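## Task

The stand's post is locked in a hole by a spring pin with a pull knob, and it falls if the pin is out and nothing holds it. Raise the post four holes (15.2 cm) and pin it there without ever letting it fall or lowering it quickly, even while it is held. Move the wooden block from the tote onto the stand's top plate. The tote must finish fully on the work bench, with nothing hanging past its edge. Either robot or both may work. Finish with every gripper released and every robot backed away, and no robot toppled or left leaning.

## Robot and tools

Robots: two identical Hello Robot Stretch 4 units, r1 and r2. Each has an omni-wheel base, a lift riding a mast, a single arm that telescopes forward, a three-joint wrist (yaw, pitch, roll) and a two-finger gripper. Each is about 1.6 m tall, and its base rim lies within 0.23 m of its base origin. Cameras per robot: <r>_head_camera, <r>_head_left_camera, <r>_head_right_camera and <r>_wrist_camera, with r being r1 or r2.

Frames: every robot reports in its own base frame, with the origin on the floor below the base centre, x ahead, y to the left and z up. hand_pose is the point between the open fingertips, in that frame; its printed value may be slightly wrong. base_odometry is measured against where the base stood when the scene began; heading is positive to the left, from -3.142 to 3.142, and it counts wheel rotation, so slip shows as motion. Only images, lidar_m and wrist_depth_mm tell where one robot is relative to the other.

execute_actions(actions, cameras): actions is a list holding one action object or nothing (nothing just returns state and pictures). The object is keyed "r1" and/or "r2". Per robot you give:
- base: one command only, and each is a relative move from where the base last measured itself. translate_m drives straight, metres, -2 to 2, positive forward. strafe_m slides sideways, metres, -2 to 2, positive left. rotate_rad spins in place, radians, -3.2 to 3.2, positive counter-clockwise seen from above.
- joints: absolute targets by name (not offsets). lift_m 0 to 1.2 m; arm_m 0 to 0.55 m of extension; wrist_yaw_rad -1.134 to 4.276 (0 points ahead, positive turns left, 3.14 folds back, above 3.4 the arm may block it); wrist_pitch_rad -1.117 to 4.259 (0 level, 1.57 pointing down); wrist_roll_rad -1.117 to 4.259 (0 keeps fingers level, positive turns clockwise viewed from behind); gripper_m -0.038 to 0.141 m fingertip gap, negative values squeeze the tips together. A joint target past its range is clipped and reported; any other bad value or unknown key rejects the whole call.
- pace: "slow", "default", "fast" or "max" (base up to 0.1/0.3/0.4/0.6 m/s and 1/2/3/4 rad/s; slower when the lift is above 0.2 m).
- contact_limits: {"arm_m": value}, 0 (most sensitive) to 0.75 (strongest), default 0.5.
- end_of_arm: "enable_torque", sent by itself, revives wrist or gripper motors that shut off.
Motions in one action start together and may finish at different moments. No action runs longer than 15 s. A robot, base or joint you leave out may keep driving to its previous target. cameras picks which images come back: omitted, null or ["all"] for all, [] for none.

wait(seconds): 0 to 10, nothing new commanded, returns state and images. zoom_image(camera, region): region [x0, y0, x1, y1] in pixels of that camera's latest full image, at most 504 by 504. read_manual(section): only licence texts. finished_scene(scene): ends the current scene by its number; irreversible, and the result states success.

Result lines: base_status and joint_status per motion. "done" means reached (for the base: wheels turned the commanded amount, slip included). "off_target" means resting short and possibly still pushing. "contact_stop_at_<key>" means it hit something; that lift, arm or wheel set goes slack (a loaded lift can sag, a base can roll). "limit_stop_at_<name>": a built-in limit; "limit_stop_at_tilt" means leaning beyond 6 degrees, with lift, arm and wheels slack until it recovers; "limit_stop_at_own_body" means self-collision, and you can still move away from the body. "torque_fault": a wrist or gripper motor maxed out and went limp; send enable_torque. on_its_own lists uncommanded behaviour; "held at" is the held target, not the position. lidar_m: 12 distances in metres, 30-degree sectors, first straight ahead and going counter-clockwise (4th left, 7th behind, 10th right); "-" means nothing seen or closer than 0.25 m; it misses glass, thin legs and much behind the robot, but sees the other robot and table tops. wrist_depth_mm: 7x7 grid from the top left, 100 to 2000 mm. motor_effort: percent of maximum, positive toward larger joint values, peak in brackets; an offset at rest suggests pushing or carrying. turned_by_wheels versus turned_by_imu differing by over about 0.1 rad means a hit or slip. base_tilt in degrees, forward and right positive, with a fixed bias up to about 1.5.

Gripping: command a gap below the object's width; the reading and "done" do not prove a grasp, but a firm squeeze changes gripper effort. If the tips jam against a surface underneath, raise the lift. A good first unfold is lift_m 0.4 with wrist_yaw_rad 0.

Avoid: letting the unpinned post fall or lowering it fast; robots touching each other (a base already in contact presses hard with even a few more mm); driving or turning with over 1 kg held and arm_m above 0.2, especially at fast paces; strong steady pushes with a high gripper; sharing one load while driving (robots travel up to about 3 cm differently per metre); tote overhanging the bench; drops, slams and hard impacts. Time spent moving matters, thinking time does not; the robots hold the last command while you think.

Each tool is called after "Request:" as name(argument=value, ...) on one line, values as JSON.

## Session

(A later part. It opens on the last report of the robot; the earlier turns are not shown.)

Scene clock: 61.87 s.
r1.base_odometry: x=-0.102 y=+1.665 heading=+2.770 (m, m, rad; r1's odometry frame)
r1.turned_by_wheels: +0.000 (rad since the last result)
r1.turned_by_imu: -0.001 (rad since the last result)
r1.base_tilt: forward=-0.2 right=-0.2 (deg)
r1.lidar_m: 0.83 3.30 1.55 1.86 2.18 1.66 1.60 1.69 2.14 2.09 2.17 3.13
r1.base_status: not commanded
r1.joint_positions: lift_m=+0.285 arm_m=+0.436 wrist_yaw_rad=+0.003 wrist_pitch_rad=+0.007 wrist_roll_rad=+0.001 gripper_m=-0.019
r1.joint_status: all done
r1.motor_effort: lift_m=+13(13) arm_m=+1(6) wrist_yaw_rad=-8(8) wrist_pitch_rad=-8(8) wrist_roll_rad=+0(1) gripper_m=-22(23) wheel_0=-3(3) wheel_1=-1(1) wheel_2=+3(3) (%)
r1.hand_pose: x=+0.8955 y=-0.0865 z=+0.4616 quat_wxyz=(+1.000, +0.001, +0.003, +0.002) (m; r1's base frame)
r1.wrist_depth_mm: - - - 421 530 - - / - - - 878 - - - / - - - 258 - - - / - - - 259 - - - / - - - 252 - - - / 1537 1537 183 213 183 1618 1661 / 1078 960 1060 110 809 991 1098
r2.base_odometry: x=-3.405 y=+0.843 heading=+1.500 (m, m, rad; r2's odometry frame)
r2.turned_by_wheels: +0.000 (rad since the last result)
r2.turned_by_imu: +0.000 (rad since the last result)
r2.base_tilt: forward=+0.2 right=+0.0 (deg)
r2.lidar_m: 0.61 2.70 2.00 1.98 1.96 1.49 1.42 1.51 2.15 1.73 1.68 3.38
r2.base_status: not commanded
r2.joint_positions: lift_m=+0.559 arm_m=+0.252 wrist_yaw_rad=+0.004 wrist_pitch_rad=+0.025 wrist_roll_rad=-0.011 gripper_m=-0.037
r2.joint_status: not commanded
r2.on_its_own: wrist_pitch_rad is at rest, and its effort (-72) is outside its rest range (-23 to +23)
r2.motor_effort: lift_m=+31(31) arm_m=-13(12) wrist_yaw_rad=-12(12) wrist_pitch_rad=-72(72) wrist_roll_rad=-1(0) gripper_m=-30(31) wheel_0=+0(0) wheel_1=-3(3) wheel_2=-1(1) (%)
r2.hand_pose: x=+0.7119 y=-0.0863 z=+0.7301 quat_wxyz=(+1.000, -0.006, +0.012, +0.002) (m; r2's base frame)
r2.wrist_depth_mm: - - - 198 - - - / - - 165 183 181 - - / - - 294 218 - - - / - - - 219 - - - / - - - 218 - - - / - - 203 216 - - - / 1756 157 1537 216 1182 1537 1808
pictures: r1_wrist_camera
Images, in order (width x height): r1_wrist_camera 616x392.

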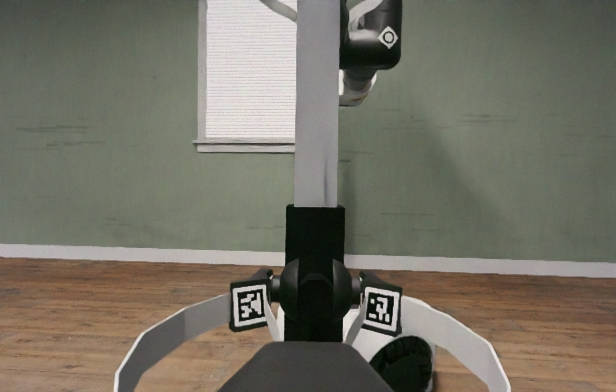

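Request:
execute_actions(actions=[{"r2":{"joints":{"lift_m":0.546},"pace":"slow"}}], cameras=[])

Request:
execute_actions(actions=[{"r1":{"joints":{"arm_m":0.42},"pace":"slow"}}], cameras=["r1_wrist_camera"])

Request:
execute_actions(actions=[{"r2":{"joints":{"lift_m":0.558},"pace":"slow"}}], cameras=["r1_wrist_camera","r2_wrist_camera"])

Scene clock: 63.13 s.
r1.base_odometry: x=-0.102 y=+1.665 heading=+2.770 (m, m, rad; r1's odometry frame)
r1.turned_by_wheels: +0.000 (rad since the last result)
r1.turned_by_imu: +0.000 (rad since the last result)
r1.base_tilt: forward=-0.2 right=-0.3 (deg)
r1.lidar_m: 0.84 3.29 1.56 1.88 2.18 1.65 1.61 1.70 2.14 2.07 2.21 3.14
r1.base_status: not commanded
r1.joint_positions: lift_m=+0.285 arm_m=+0.436 wrist_yaw_rad=+0.003 wrist_pitch_rad=+0.007 wrist_roll_rad=+0.001 gripper_m=-0.019
r1.joint_status: not commanded
r1.motor_effort: lift_m=+13(13) arm_m=+1(1) wrist_yaw_rad=-8(8) wrist_pitch_rad=-7(8) wrist_roll_rad=+1(0) gripper_m=-24(25) wheel_0=-3(3) wheel_1=-1(1) wheel_2=+3(3) (%)
r1.hand_pose: x=+0.8955 y=-0.0865 z=+0.4616 quat_wxyz=(+1.000, +0.001, +0.003, +0.002) (m; r1's base frame)
r1.wrist_depth_mm: - - - 421 535 - - / - - - 539 - - - / - - - 259 - - - / - - - 259 - - - / - - - 251 - - - / 1537 1537 183 213 183 1618 1618 / 1078 976 1098 110 798 976 1118
r2.base_odometry: x=-3.405 y=+0.843 heading=+1.500 (m, m, rad; r2's odometry frame)
r2.turned_by_wheels: +0.000 (rad since the last result)
r2.turned_by_imu: +0.000 (rad since the last result)
r2.base_tilt: forward=+0.0 right=+0.0 (deg)
r2.lidar_m: 0.59 2.67 2.00 1.96 2.00 1.49 1.42 1.50 2.17 1.73 1.68 3.36
r2.base_status: not commanded
r2.joint_positions: lift_m=+0.546 arm_m=+0.252 wrist_yaw_rad=+0.003 wrist_pitch_rad=+0.011 wrist_roll_rad=-0.011 gripper_m=-0.037
r2.joint_status: all done
r2.on_its_own: wrist_pitch_rad is at rest, and its effort (-32) is outside its rest range (-23 to +23)
r2.motor_effort: lift_m=+17(30) arm_m=-12(12) wrist_yaw_rad=-10(13) wrist_pitch_rad=-32(72) wrist_roll_rad=+0(1) gripper_m=-31(31) wheel_0=+0(0) wheel_1=-3(3) wheel_2=-1(1) (%)
r2.hand_pose: x=+0.7117 y=-0.0865 z=+0.7213 quat_wxyz=(+1.000, -0.006, +0.005, +0.002) (m; r2's base frame)
r2.wrist_depth_mm: - - - 202 - - - / - - 172 171 186 - - / - - 287 220 281 - - / - - - 220 - - - / - - - 219 - - - / - - 202 216 - - - / 1808 157 1576 216 1397 1618 1921
pictures: none
No camera images: the call's "cameras" was empty. Leave "cameras" out to get every camera's image.

Scene clock: 64.23 s.
r1.base_odometry: x=-0.102 y=+1.665 heading=+2.770 (m, m, rad; r1's odometry frame)
r1.turned_by_wheels: +0.000 (rad since the last result)
r1.turned_by_imu: +0.000 (rad since the last result)
r1.base_tilt: forward=-0.1 right=-0.2 (deg)
r1.lidar_m: 0.83 3.28 1.57 1.85 2.18 1.65 1.60 1.73 2.14 2.06 2.18 3.13
r1.base_status: not commanded
r1.joint_positions: lift_m=+0.285 arm_m=+0.422 wrist_yaw_rad=+0.003 wrist_pitch_rad=+0.007 wrist_roll_rad=+0.001 gripper_m=-0.019
r1.joint_status: all done
r1.motor_effort: lift_m=+13(13) arm_m=-11(12) wrist_yaw_rad=-9(10) wrist_pitch_rad=-7(8) wrist_roll_rad=+2(0) gripper_m=-23(26) wheel_0=-3(3) wheel_1=-1(1) wheel_2=+3(3) (%)
r1.hand_pose: x=+0.8815 y=-0.0865 z=+0.4617 quat_wxyz=(+1.000, +0.001, +0.003, +0.002) (m; r1's base frame)
r1.wrist_depth_mm: - - - 436 683 - - / - - - 917 - - - / - - - - - - - / - - - 271 - - - / - - - 265 - - - / 1499 1576 185 211 182 1618 1661 / 1042 960 1078 110 820 991 1098
r2.base_odometry: x=-3.405 y=+0.843 heading=+1.500 (m, m, rad; r2's odometry frame)
r2.turned_by_wheels: +0.000 (rad since the last result)
r2.turned_by_imu: +0.000 (rad since the last result)
r2.base_tilt: forward=+0.2 right=+0.0 (deg)
r2.lidar_m: 0.59 2.69 2.03 1.96 1.97 1.48 1.42 1.49 2.19 1.78 1.67 3.36
r2.base_status: not commanded
r2.joint_positions: lift_m=+0.546 arm_m=+0.252 wrist_yaw_rad=+0.003 wrist_pitch_rad=+0.015 wrist_roll_rad=-0.011 gripper_m=-0.037
r2.joint_status: not commanded
r2.on_its_own: wrist_pitch_rad is at rest, and its effort (-44) is outside its rest range (-23 to +23)
r2.motor_effort: lift_m=+18(19) arm_m=-11(11) wrist_yaw_rad=-10(10) wrist_pitch_rad=-44(44) wrist_roll_rad=+0(0) gripper_m=-33(31) wheel_0=+0(0) wheel_1=-3(3) wheel_2=-1(1) (%)
r2.hand_pose: x=+0.7117 y=-0.0864 z=+0.7199 quat_wxyz=(+1.000, -0.006, +0.008, +0.002) (m; r2's base frame)
r2.wrist_depth_mm: - - - 200 - - - / - - 170 168 186 - - / - - 289 219 - - - / - - - 219 - - - / - - - 219 - - - / - - 203 216 - - - / 1808 157 1576 216 1182 1576 1921
pictures: r1_wrist_camera
Images, in order (width x height): r1_wrist_camera 616x392.

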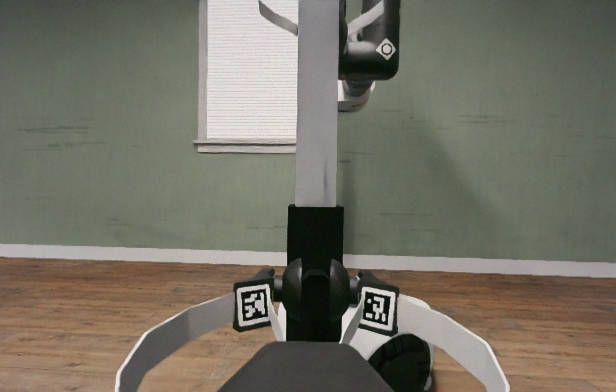

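Scene clock: 65.00 s.
r1.base_odometry: x=-0.102 y=+1.665 heading=+2.770 (m, m, rad; r1's odometry frame)
r1.turned_by_wheels: +0.000 (rad since the last result)
r1.turned_by_imu: +0.000 (rad since the last result)
r1.base_tilt: forward=-0.2 right=-0.3 (deg)
r1.lidar_m: 0.83 3.27 1.56 1.85 2.19 1.66 1.60 1.72 2.15 2.07 2.19 3.10
r1.base_status: not commanded
r1.joint_positions: lift_m=+0.285 arm_m=+0.422 wrist_yaw_rad=+0.003 wrist_pitch_rad=+0.007 wrist_roll_rad=+0.001 gripper_m=-0.019
r1.joint_status: not commanded
r1.motor_effort: lift_m=+13(13) arm_m=-11(11) wrist_yaw_rad=-8(8) wrist_pitch_rad=-7(7) wrist_roll_rad=+2(1) gripper_m=-23(24) wheel_0=-3(3) wheel_1=-1(1) wheel_2=+4(3) (%)
r1.hand_pose: x=+0.8815 y=-0.0865 z=+0.4617 quat_wxyz=(+1.000, +0.001, +0.003, +0.002) (m; r1's base frame)
r1.wrist_depth_mm: - - - 436 549 - - / - - - 976 - - - / - - - - - - - / - - - 273 - - - / - - - 266 - - - / 1499 1537 185 211 182 1618 1618 / 1060 960 1078 110 809 991 1098
r2.base_odometry: x=-3.405 y=+0.843 heading=+1.500 (m, m, rad; r2's odometry frame)
r2.turned_by_wheels: +0.000 (rad since the last result)
r2.turned_by_imu: +0.000 (rad since the last result)
r2.base_tilt: forward=+0.1 right=-0.1 (deg)
r2.lidar_m: 0.60 2.69 2.03 1.97 1.97 1.50 1.44 1.48 2.16 1.72 1.68 0.65
r2.base_status: not commanded
r2.joint_positions: lift_m=+0.557 arm_m=+0.252 wrist_yaw_rad=+0.003 wrist_pitch_rad=+0.016 wrist_roll_rad=-0.011 gripper_m=-0.037
r2.joint_status: all done
r2.on_its_own: wrist_pitch_rad is at rest, and its effort (-48) is outside its rest range (-23 to +23)
r2.motor_effort: lift_m=+28(29) arm_m=-12(11) wrist_yaw_rad=-11(11) wrist_pitch_rad=-48(49) wrist_roll_rad=+0(0) gripper_m=-31(33) wheel_0=+0(0) wheel_1=-3(3) wheel_2=-1(1) (%)
r2.hand_pose: x=+0.7117 y=-0.0864 z=+0.7307 quat_wxyz=(+1.000, -0.006, +0.008, +0.002) (m; r2's base frame)
r2.wrist_depth_mm: - - - 200 - - - / - - 170 168 185 - - / - - 290 220 - - - / - - - 220 - - - / - - - 218 - - - / - - 202 216 - - - / 1808 157 1576 216 1397 1618 1921
pictures: r1_wrist_camera, r2_wrist_camera
Images, in order (width x height): r1_wrist_camera 616x392, r2_wrist_camera 616x392.

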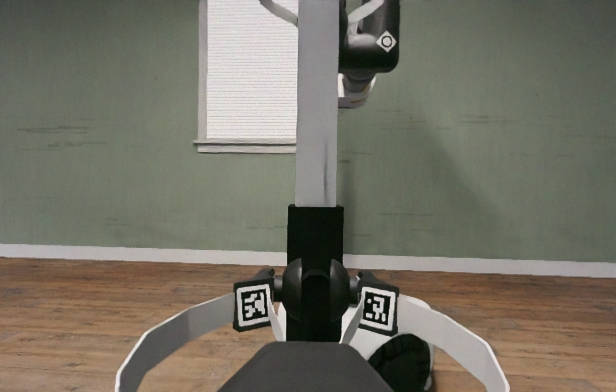

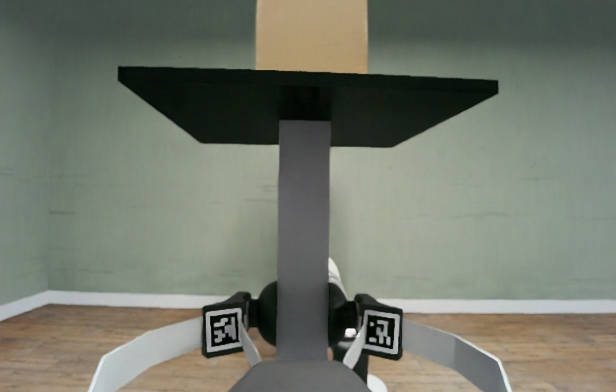

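Request:
execute_actions(actions=[{"r2":{"joints":{"lift_m":0.717}}}], cameras=[])

Request:
execute_actions(actions=[{"r1":{"joints":{"gripper_m":0.08}}}], cameras=[])

Request:
execute_actions(actions=[{"r2":{"joints":{"lift_m":0.705},"pace":"slow"},"r1":{"joints":{"arm_m":0.2}}}], cameras=[])

Request:
execute_actions(actions=[{"r2":{"joints":{"lift_m":0.694},"pace":"slow"}}], cameras=["r1_wrist_camera","r2_wrist_camera"])

Scene clock: 67.07 s.
r1.base_odometry: x=-0.102 y=+1.665 heading=+2.770 (m, m, rad; r1's odometry frame)
r1.turned_by_wheels: +0.000 (rad since the last result)
r1.turned_by_imu: +0.000 (rad since the last result)
r1.base_tilt: forward=-0.2 right=-0.2 (deg)
r1.lidar_m: 0.84 3.30 1.55 1.86 2.19 1.66 1.61 1.71 2.12 2.07 2.19 3.11
r1.base_status: not commanded
r1.joint_positions: lift_m=+0.285 arm_m=+0.422 wrist_yaw_rad=+0.003 wrist_pitch_rad=+0.006 wrist_roll_rad=+0.001 gripper_m=-0.019
r1.joint_status: not commanded
r1.motor_effort: lift_m=+13(13) arm_m=-10(11) wrist_yaw_rad=-7(8) wrist_pitch_rad=-7(7) wrist_roll_rad=+2(1) gripper_m=-24(26) wheel_0=-3(3) wheel_1=-1(1) wheel_2=+3(3) (%)
r1.hand_pose: x=+0.8814 y=-0.0867 z=+0.4617 quat_wxyz=(+1.000, +0.001, +0.003, +0.001) (m; r1's base frame)
r1.wrist_depth_mm: - - - 1008 - - - / - - - - - - - / - - - - - - - / - - - 273 - - - / - - - 266 - - - / 1464 1537 184 211 182 1576 1661 / 1098 946 1078 110 798 976 1098
r2.base_odometry: x=-3.405 y=+0.843 heading=+1.500 (m, m, rad; r2's odometry frame)
r2.turned_by_wheels: +0.000 (rad since the last result)
r2.turned_by_imu: +0.000 (rad since the last result)
r2.base_tilt: forward=+0.1 right=+0.0 (deg)
r2.lidar_m: 0.58 2.68 2.02 1.97 1.94 1.48 1.44 1.50 2.22 1.73 1.68 3.35
r2.base_status: not commanded
r2.joint_positions: lift_m=+0.716 arm_m=+0.252 wrist_yaw_rad=+0.004 wrist_pitch_rad=+0.030 wrist_roll_rad=-0.011 gripper_m=-0.037
r2.joint_status: all done
r2.on_its_own: wrist_pitch_rad is at rest, and its effort (-86) is outside its rest range (-23 to +23)
r2.motor_effort: lift_m=+33(33) arm_m=-11(12) wrist_yaw_rad=-11(12) wrist_pitch_rad=-86(88) wrist_roll_rad=+0(1) gripper_m=-30(31) wheel_0=+0(0) wheel_1=-3(2) wheel_2=+0(1) (%)
r2.hand_pose: x=+0.7116 y=-0.0864 z=+0.8855 quat_wxyz=(+1.000, -0.006, +0.015, +0.002) (m; r2's base frame)
r2.wrist_depth_mm: - - - 198 - - - / - - 180 179 177 - - / - - 290 217 - - - / - - - 218 - - - / - - - 218 - - - / - - - 216 - - - / - 157 1808 216 1808 1863 -
pictures: none
No camera images: the call's "cameras" was empty. Leave "cameras" out to get every camera's image.

Scene clock: 68.80 s.
r1.base_odometry: x=-0.102 y=+1.665 heading=+2.770 (m, m, rad; r1's odometry frame)
r1.turned_by_wheels: +0.000 (rad since the last result)
r1.turned_by_imu: +0.000 (rad since the last result)
r1.base_tilt: forward=-0.2 right=-0.3 (deg)
r1.lidar_m: 0.84 3.27 1.56 1.84 2.18 1.65 1.61 1.74 2.16 2.09 2.19 3.13
r1.base_status: not commanded
r1.joint_positions: lift_m=+0.285 arm_m=+0.421 wrist_yaw_rad=+0.000 wrist_pitch_rad=+0.007 wrist_roll_rad=+0.001 gripper_m=+0.080
r1.joint_status: all done
r1.motor_effort: lift_m=+13(13) arm_m=-6(10) wrist_yaw_rad=+2(7) wrist_pitch_rad=-6(7) wrist_roll_rad=+1(1) gripper_m=-4(24) wheel_0=-3(3) wheel_1=+0(1) wheel_2=+1(3) (%)
r1.hand_pose: x=+0.8803 y=-0.0876 z=+0.4616 quat_wxyz=(+1.000, +0.001, +0.003, +0.000) (m; r1's base frame)
r1.wrist_depth_mm: - - - 991 - - - / - - - - - - - / - - - - - - - / - - - 274 - - - / - - - 267 - - - / 1537 1537 200 267 196 1661 1618 / 1060 1025 1060 110 842 1025 1098
r2.base_odometry: x=-3.405 y=+0.843 heading=+1.500 (m, m, rad; r2's odometry frame)
r2.turned_by_wheels: +0.000 (rad since the last result)
r2.turned_by_imu: +0.000 (rad since the last result)
r2.base_tilt: forward=+0.1 right=+0.0 (deg)
r2.lidar_m: 0.62 2.71 2.05 1.95 1.99 1.51 1.41 1.50 2.17 1.72 1.67 3.35
r2.base_status: not commanded
r2.joint_positions: lift_m=+0.716 arm_m=+0.252 wrist_yaw_rad=+0.004 wrist_pitch_rad=+0.030 wrist_roll_rad=-0.011 gripper_m=-0.037
r2.joint_status: not commanded
r2.on_its_own: wrist_pitch_rad is at rest, and its effort (-87) is outside its rest range (-23 to +23)
r2.motor_effort: lift_m=+33(33) arm_m=-11(11) wrist_yaw_rad=-12(11) wrist_pitch_rad=-87(87) wrist_roll_rad=+0(1) gripper_m=-30(32) wheel_0=+0(0) wheel_1=-3(2) wheel_2=+0(0) (%)
r2.hand_pose: x=+0.7116 y=-0.0864 z=+0.8855 quat_wxyz=(+1.000, -0.006, +0.015, +0.002) (m; r2's base frame)
r2.wrist_depth_mm: - - - 198 - - - / - - 181 180 176 - - / - - 291 218 - - - / - - - 218 - - - / - - - 218 - - - / - - - 216 - - - / - 157 1808 216 1808 1808 -
pictures: none
No camera images: the call's "cameras" was empty. Leave "cameras" out to get every camera's image.

Scene clock: 70.57 s.
r1.base_odometry: x=-0.102 y=+1.665 heading=+2.770 (m, m, rad; r1's odometry frame)
r1.turned_by_wheels: +0.000 (rad since the last result)
r1.turned_by_imu: +0.000 (rad since the last result)
r1.base_tilt: forward=-0.2 right=-0.2 (deg)
r1.lidar_m: 0.84 3.31 1.56 1.86 2.19 1.67 1.61 1.72 2.13 2.06 2.18 3.15
r1.base_status: not commanded
r1.joint_positions: lift_m=+0.285 arm_m=+0.201 wrist_yaw_rad=+0.000 wrist_pitch_rad=+0.007 wrist_roll_rad=+0.001 gripper_m=+0.080
r1.joint_status: all done
r1.motor_effort: lift_m=+13(13) arm_m=-6(8) wrist_yaw_rad=+1(2) wrist_pitch_rad=-8(8) wrist_roll_rad=+1(2) gripper_m=-1(4) wheel_0=-3(3) wheel_1=+0(0) wheel_2=+1(1) (%)
r1.hand_pose: x=+0.6605 y=-0.0874 z=+0.4615 quat_wxyz=(+1.000, +0.001, +0.004, +0.000) (m; r1's base frame)
r1.wrist_depth_mm: - - - 1229 - - - / - - - - - - - / - - - - - - - / - - - - - - - / - - - - - - - / 1537 1576 200 991 195 1618 1708 / 1060 991 1078 110 1042 1042 1098
r2.base_odometry: x=-3.405 y=+0.843 heading=+1.500 (m, m, rad; r2's odometry frame)
r2.turned_by_wheels: +0.000 (rad since the last result)
r2.turned_by_imu: +0.000 (rad since the last result)
r2.base_tilt: forward=+0.1 right=+0.0 (deg)
r2.lidar_m: 0.60 2.65 2.02 1.97 1.97 1.49 1.43 1.47 2.14 1.72 1.68 3.34
r2.base_status: not commanded
r2.joint_positions: lift_m=+0.705 arm_m=+0.252 wrist_yaw_rad=+0.003 wrist_pitch_rad=+0.016 wrist_roll_rad=-0.011 gripper_m=-0.037
r2.joint_status: all done
r2.on_its_own: wrist_pitch_rad is at rest, and its effort (-46) is outside its rest range (-23 to +23)
r2.motor_effort: lift_m=+18(33) arm_m=-11(11) wrist_yaw_rad=-8(11) wrist_pitch_rad=-46(87) wrist_roll_rad=+0(0) gripper_m=-30(30) wheel_0=+0(0) wheel_1=-3(3) wheel_2=+0(0) (%)
r2.hand_pose: x=+0.7116 y=-0.0866 z=+0.8787 quat_wxyz=(+1.000, -0.006, +0.008, +0.001) (m; r2's base frame)
r2.wrist_depth_mm: - - - 201 - - - / - - 168 167 183 - - / - - 286 220 279 - - / - - - 220 - - - / - - - 219 - - - / - - 202 216 - - - / - 158 1863 216 1921 1921 -
pictures: none
No camera images: the call's "cameras" was empty. Leave "cameras" out to get every camera's image.

Scene clock: 71.33 s.
r1.base_odometry: x=-0.102 y=+1.665 heading=+2.770 (m, m, rad; r1's odometry frame)
r1.turned_by_wheels: +0.000 (rad since the last result)
r1.turned_by_imu: +0.000 (rad since the last result)
r1.base_tilt: forward=-0.2 right=-0.2 (deg)
r1.lidar_m: 0.83 3.29 1.57 1.83 2.20 1.66 1.61 1.72 2.14 2.08 2.20 3.13
r1.base_status: not commanded
r1.joint_positions: lift_m=+0.285 arm_m=+0.201 wrist_yaw_rad=+0.000 wrist_pitch_rad=+0.007 wrist_roll_rad=+0.001 gripper_m=+0.080
r1.joint_status: not commanded
r1.motor_effort: lift_m=+13(13) arm_m=-6(6) wrist_yaw_rad=+1(1) wrist_pitch_rad=-8(8) wrist_roll_rad=+1(1) gripper_m=-3(2) wheel_0=-2(3) wheel_1=+0(0) wheel_2=+1(1) (%)
r1.hand_pose: x=+0.6605 y=-0.0874 z=+0.4615 quat_wxyz=(+1.000, +0.001, +0.004, +0.000) (m; r1's base frame)
r1.wrist_depth_mm: - - - - - - - / - - - - - - - / - - - - - - - / - - - - - - - / - - - - - - - / 1499 1576 199 1008 196 1618 1618 / 1060 991 1078 110 1042 1042 1118
r2.base_odometry: x=-3.405 y=+0.843 heading=+1.500 (m, m, rad; r2's odometry frame)
r2.turned_by_wheels: +0.000 (rad since the last result)
r2.turned_by_imu: +0.000 (rad since the last result)
r2.base_tilt: forward=+0.0 right=+0.0 (deg)
r2.lidar_m: 0.61 2.69 2.04 1.97 1.98 1.50 1.42 1.49 2.16 1.76 1.67 3.37
r2.base_status: not commanded
r2.joint_positions: lift_m=+0.694 arm_m=+0.252 wrist_yaw_rad=+0.002 wrist_pitch_rad=+0.004 wrist_roll_rad=-0.011 gripper_m=-0.037
r2.joint_status: all done
r2.motor_effort: lift_m=+14(18) arm_m=-10(11) wrist_yaw_rad=-7(9) wrist_pitch_rad=-13(46) wrist_roll_rad=-1(0) gripper_m=-28(32) wheel_0=+0(1) wheel_1=-3(3) wheel_2=+0(0) (%)
r2.hand_pose: x=+0.7114 y=-0.0868 z=+0.8714 quat_wxyz=(+1.000, -0.006, +0.002, +0.001) (m; r2's base frame)
r2.wrist_depth_mm: - - - 204 - - - / - - 173 172 187 - - / - - 283 223 276 - - / - - - 221 - - - / - - - 220 - - - / - - 204 217 - - - / - 158 1921 216 - 1921 -
pictures: r1_wrist_camera, r2_wrist_camera
Images, in order (width x height): r1_wrist_camera 616x392, r2_wrist_camera 616x392.

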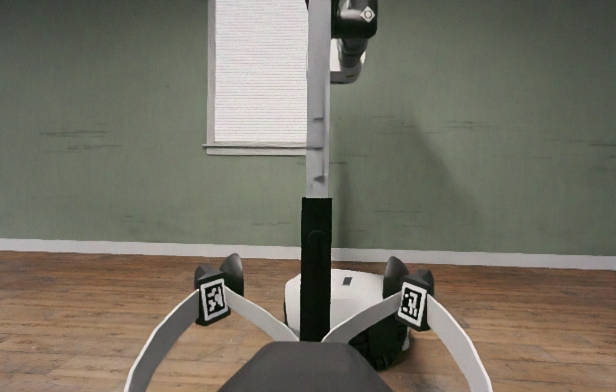

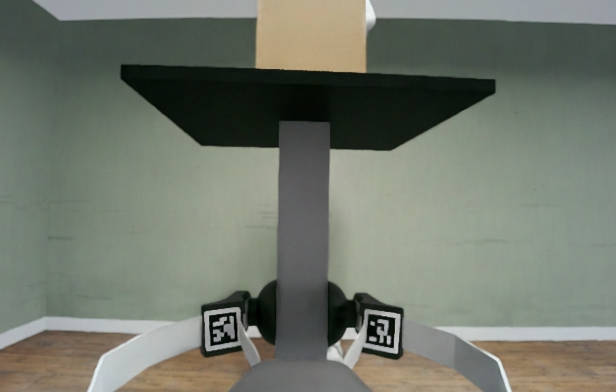

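Locked.

Request:
execute_actions(actions=[{"r2":{"joints":{"gripper_m":0.09}}}], cameras=[])

Request:
execute_actions(actions=[{"r2":{"joints":{"arm_m":0},"base":{"translate_m":-0.2}},"r1":{"joints":{"arm_m":0}}}], cameras=["r2_wrist_camera"])

Request:
finished_scene(scene=1)

Scene clock: 73.53 s.
r1.base_odometry: x=-0.102 y=+1.665 heading=+2.770 (m, m, rad; r1's odometry frame)
r1.turned_by_wheels: +0.000 (rad since the last result)
r1.turned_by_imu: +0.000 (rad since the last result)
r1.base_tilt: forward=-0.2 right=-0.2 (deg)
r1.lidar_m: 0.82 3.29 1.55 1.86 2.17 1.66 1.60 1.70 2.12 2.08 2.21 3.14
r1.base_status: not commanded
r1.joint_positions: lift_m=+0.285 arm_m=+0.201 wrist_yaw_rad=+0.000 wrist_pitch_rad=+0.007 wrist_roll_rad=+0.001 gripper_m=+0.080
r1.joint_status: not commanded
r1.motor_effort: lift_m=+13(14) arm_m=-6(6) wrist_yaw_rad=+1(1) wrist_pitch_rad=-8(8) wrist_roll_rad=+1(1) gripper_m=-2(2) wheel_0=-2(3) wheel_1=+0(0) wheel_2=+1(1) (%)
r1.hand_pose: x=+0.6605 y=-0.0874 z=+0.4615 quat_wxyz=(+1.000, +0.001, +0.004, +0.000) (m; r1's base frame)
r1.wrist_depth_mm: - - - 1205 - - - / - - - - - - - / - - - - - - - / - - - - - - - / - - - - - - - / 1576 1537 200 1025 196 1618 1576 / 1060 1008 1078 110 1042 1042 1098
r2.base_odometry: x=-3.405 y=+0.842 heading=+1.500 (m, m, rad; r2's odometry frame)
r2.turned_by_wheels: +0.000 (rad since the last result)
r2.turned_by_imu: +0.000 (rad since the last result)
r2.base_tilt: forward=+0.1 right=+0.0 (deg)
r2.lidar_m: 0.58 2.71 2.03 1.95 1.97 1.47 1.43 1.50 2.17 1.77 1.69 3.37
r2.base_status: not commanded
r2.joint_positions: lift_m=+0.694 arm_m=+0.250 wrist_yaw_rad=+0.000 wrist_pitch_rad=+0.003 wrist_roll_rad=-0.011 gripper_m=+0.090
r2.joint_status: all done
r2.motor_effort: lift_m=+14(15) arm_m=-2(10) wrist_yaw_rad=+0(15) wrist_pitch_rad=-10(13) wrist_roll_rad=-1(1) gripper_m=-2(26) wheel_0=+2(1) wheel_1=-2(3) wheel_2=-3(3) (%)
r2.hand_pose: x=+0.7097 y=-0.0875 z=+0.8718 quat_wxyz=(+1.000, -0.006, +0.001, +0.000) (m; r2's base frame)
r2.wrist_depth_mm: - - - 207 - - - / - - 173 189 187 - - / - - 281 224 273 - - / - - - 224 - - - / - - - 222 - - - / - - 215 220 216 - - / - - - 152 - - -
pictures: none
No camera images: the call's "cameras" was empty. Leave "cameras" out to get every camera's image.

Scene clock: 75.60 s.
r1.base_odometry: x=-0.102 y=+1.665 heading=+2.770 (m, m, rad; r1's odometry frame)
r1.turned_by_wheels: +0.000 (rad since the last result)
r1.turned_by_imu: +0.000 (rad since the last result)
r1.base_tilt: forward=-0.2 right=-0.2 (deg)
r1.lidar_m: 0.85 3.28 1.56 1.85 2.17 1.67 1.61 1.72 2.15 2.07 2.19 3.15
r1.base_status: not commanded
r1.joint_positions: lift_m=+0.285 arm_m=+0.004 wrist_yaw_rad=+0.000 wrist_pitch_rad=+0.007 wrist_roll_rad=+0.001 gripper_m=+0.080
r1.joint_status: all done
joint sent to its limit — the command would take r1.arm_m past its lower limit, so that joint was sent only as far as its limit.
r1.motor_effort: lift_m=+13(13) arm_m=-7(6) wrist_yaw_rad=+1(0) wrist_pitch_rad=-8(8) wrist_roll_rad=+1(0) gripper_m=-4(0) wheel_0=-2(3) wheel_1=+0(0) wheel_2=+1(1) (%)
r1.hand_pose: x=+0.4629 y=-0.0874 z=+0.4615 quat_wxyz=(+1.000, +0.001, +0.004, +0.000) (m; r1's base frame)
r1.wrist_depth_mm: - - - - - - - / - - - - - - - / - - - - - - - / - - - - - - - / - - - - - - - / 1537 1537 200 1366 195 1618 1618 / 1060 1008 1098 110 1098 1025 1138
r2.base_odometry: x=-3.419 y=+0.643 heading=+1.500 (m, m, rad; r2's odometry frame)
r2.turned_by_wheels: +0.000 (rad since the last result)
r2.turned_by_imu: +0.000 (rad since the last result)
r2.base_tilt: forward=+0.1 right=+0.0 (deg)
r2.lidar_m: 0.82 2.69 2.04 1.97 1.71 1.28 1.24 1.25 1.88 2.41 1.74 3.57
r2.base_status: done
r2.joint_positions: lift_m=+0.694 arm_m=+0.003 wrist_yaw_rad=+0.000 wrist_pitch_rad=+0.003 wrist_roll_rad=-0.011 gripper_m=+0.090
r2.joint_status: all done
joint sent to its limit — the command would take r2.arm_m past its lower limit, so that joint was sent only as far as its limit.
r2.motor_effort: lift_m=+15(14) arm_m=-8(10) wrist_yaw_rad=+0(2) wrist_pitch_rad=-8(9) wrist_roll_rad=+0(0) gripper_m=-2(2) wheel_0=-3(6) wheel_1=-2(7) wheel_2=+3(13) (%)
r2.hand_pose: x=+0.4622 y=-0.0875 z=+0.8719 quat_wxyz=(+1.000, -0.006, +0.001, +0.000) (m; r2's base frame)
r2.wrist_depth_mm: - - - - - - - / - - - - - - - / - - - - - - - / - - - - - - - / - - - - - - - / - - 215 - 216 - - / - - - 153 - - -
pictures: r2_wrist_camera
Images, in order (width x height): r2_wrist_camera 616x392.

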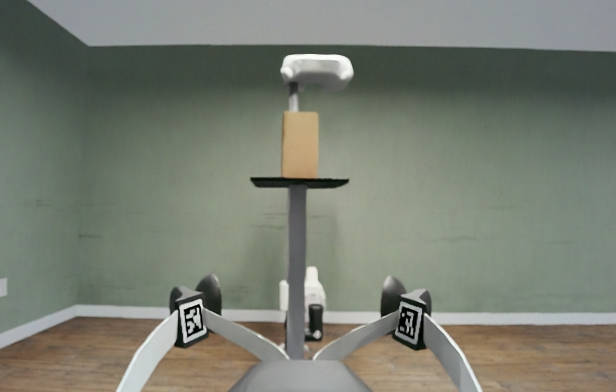

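The scene is finished: the task was done.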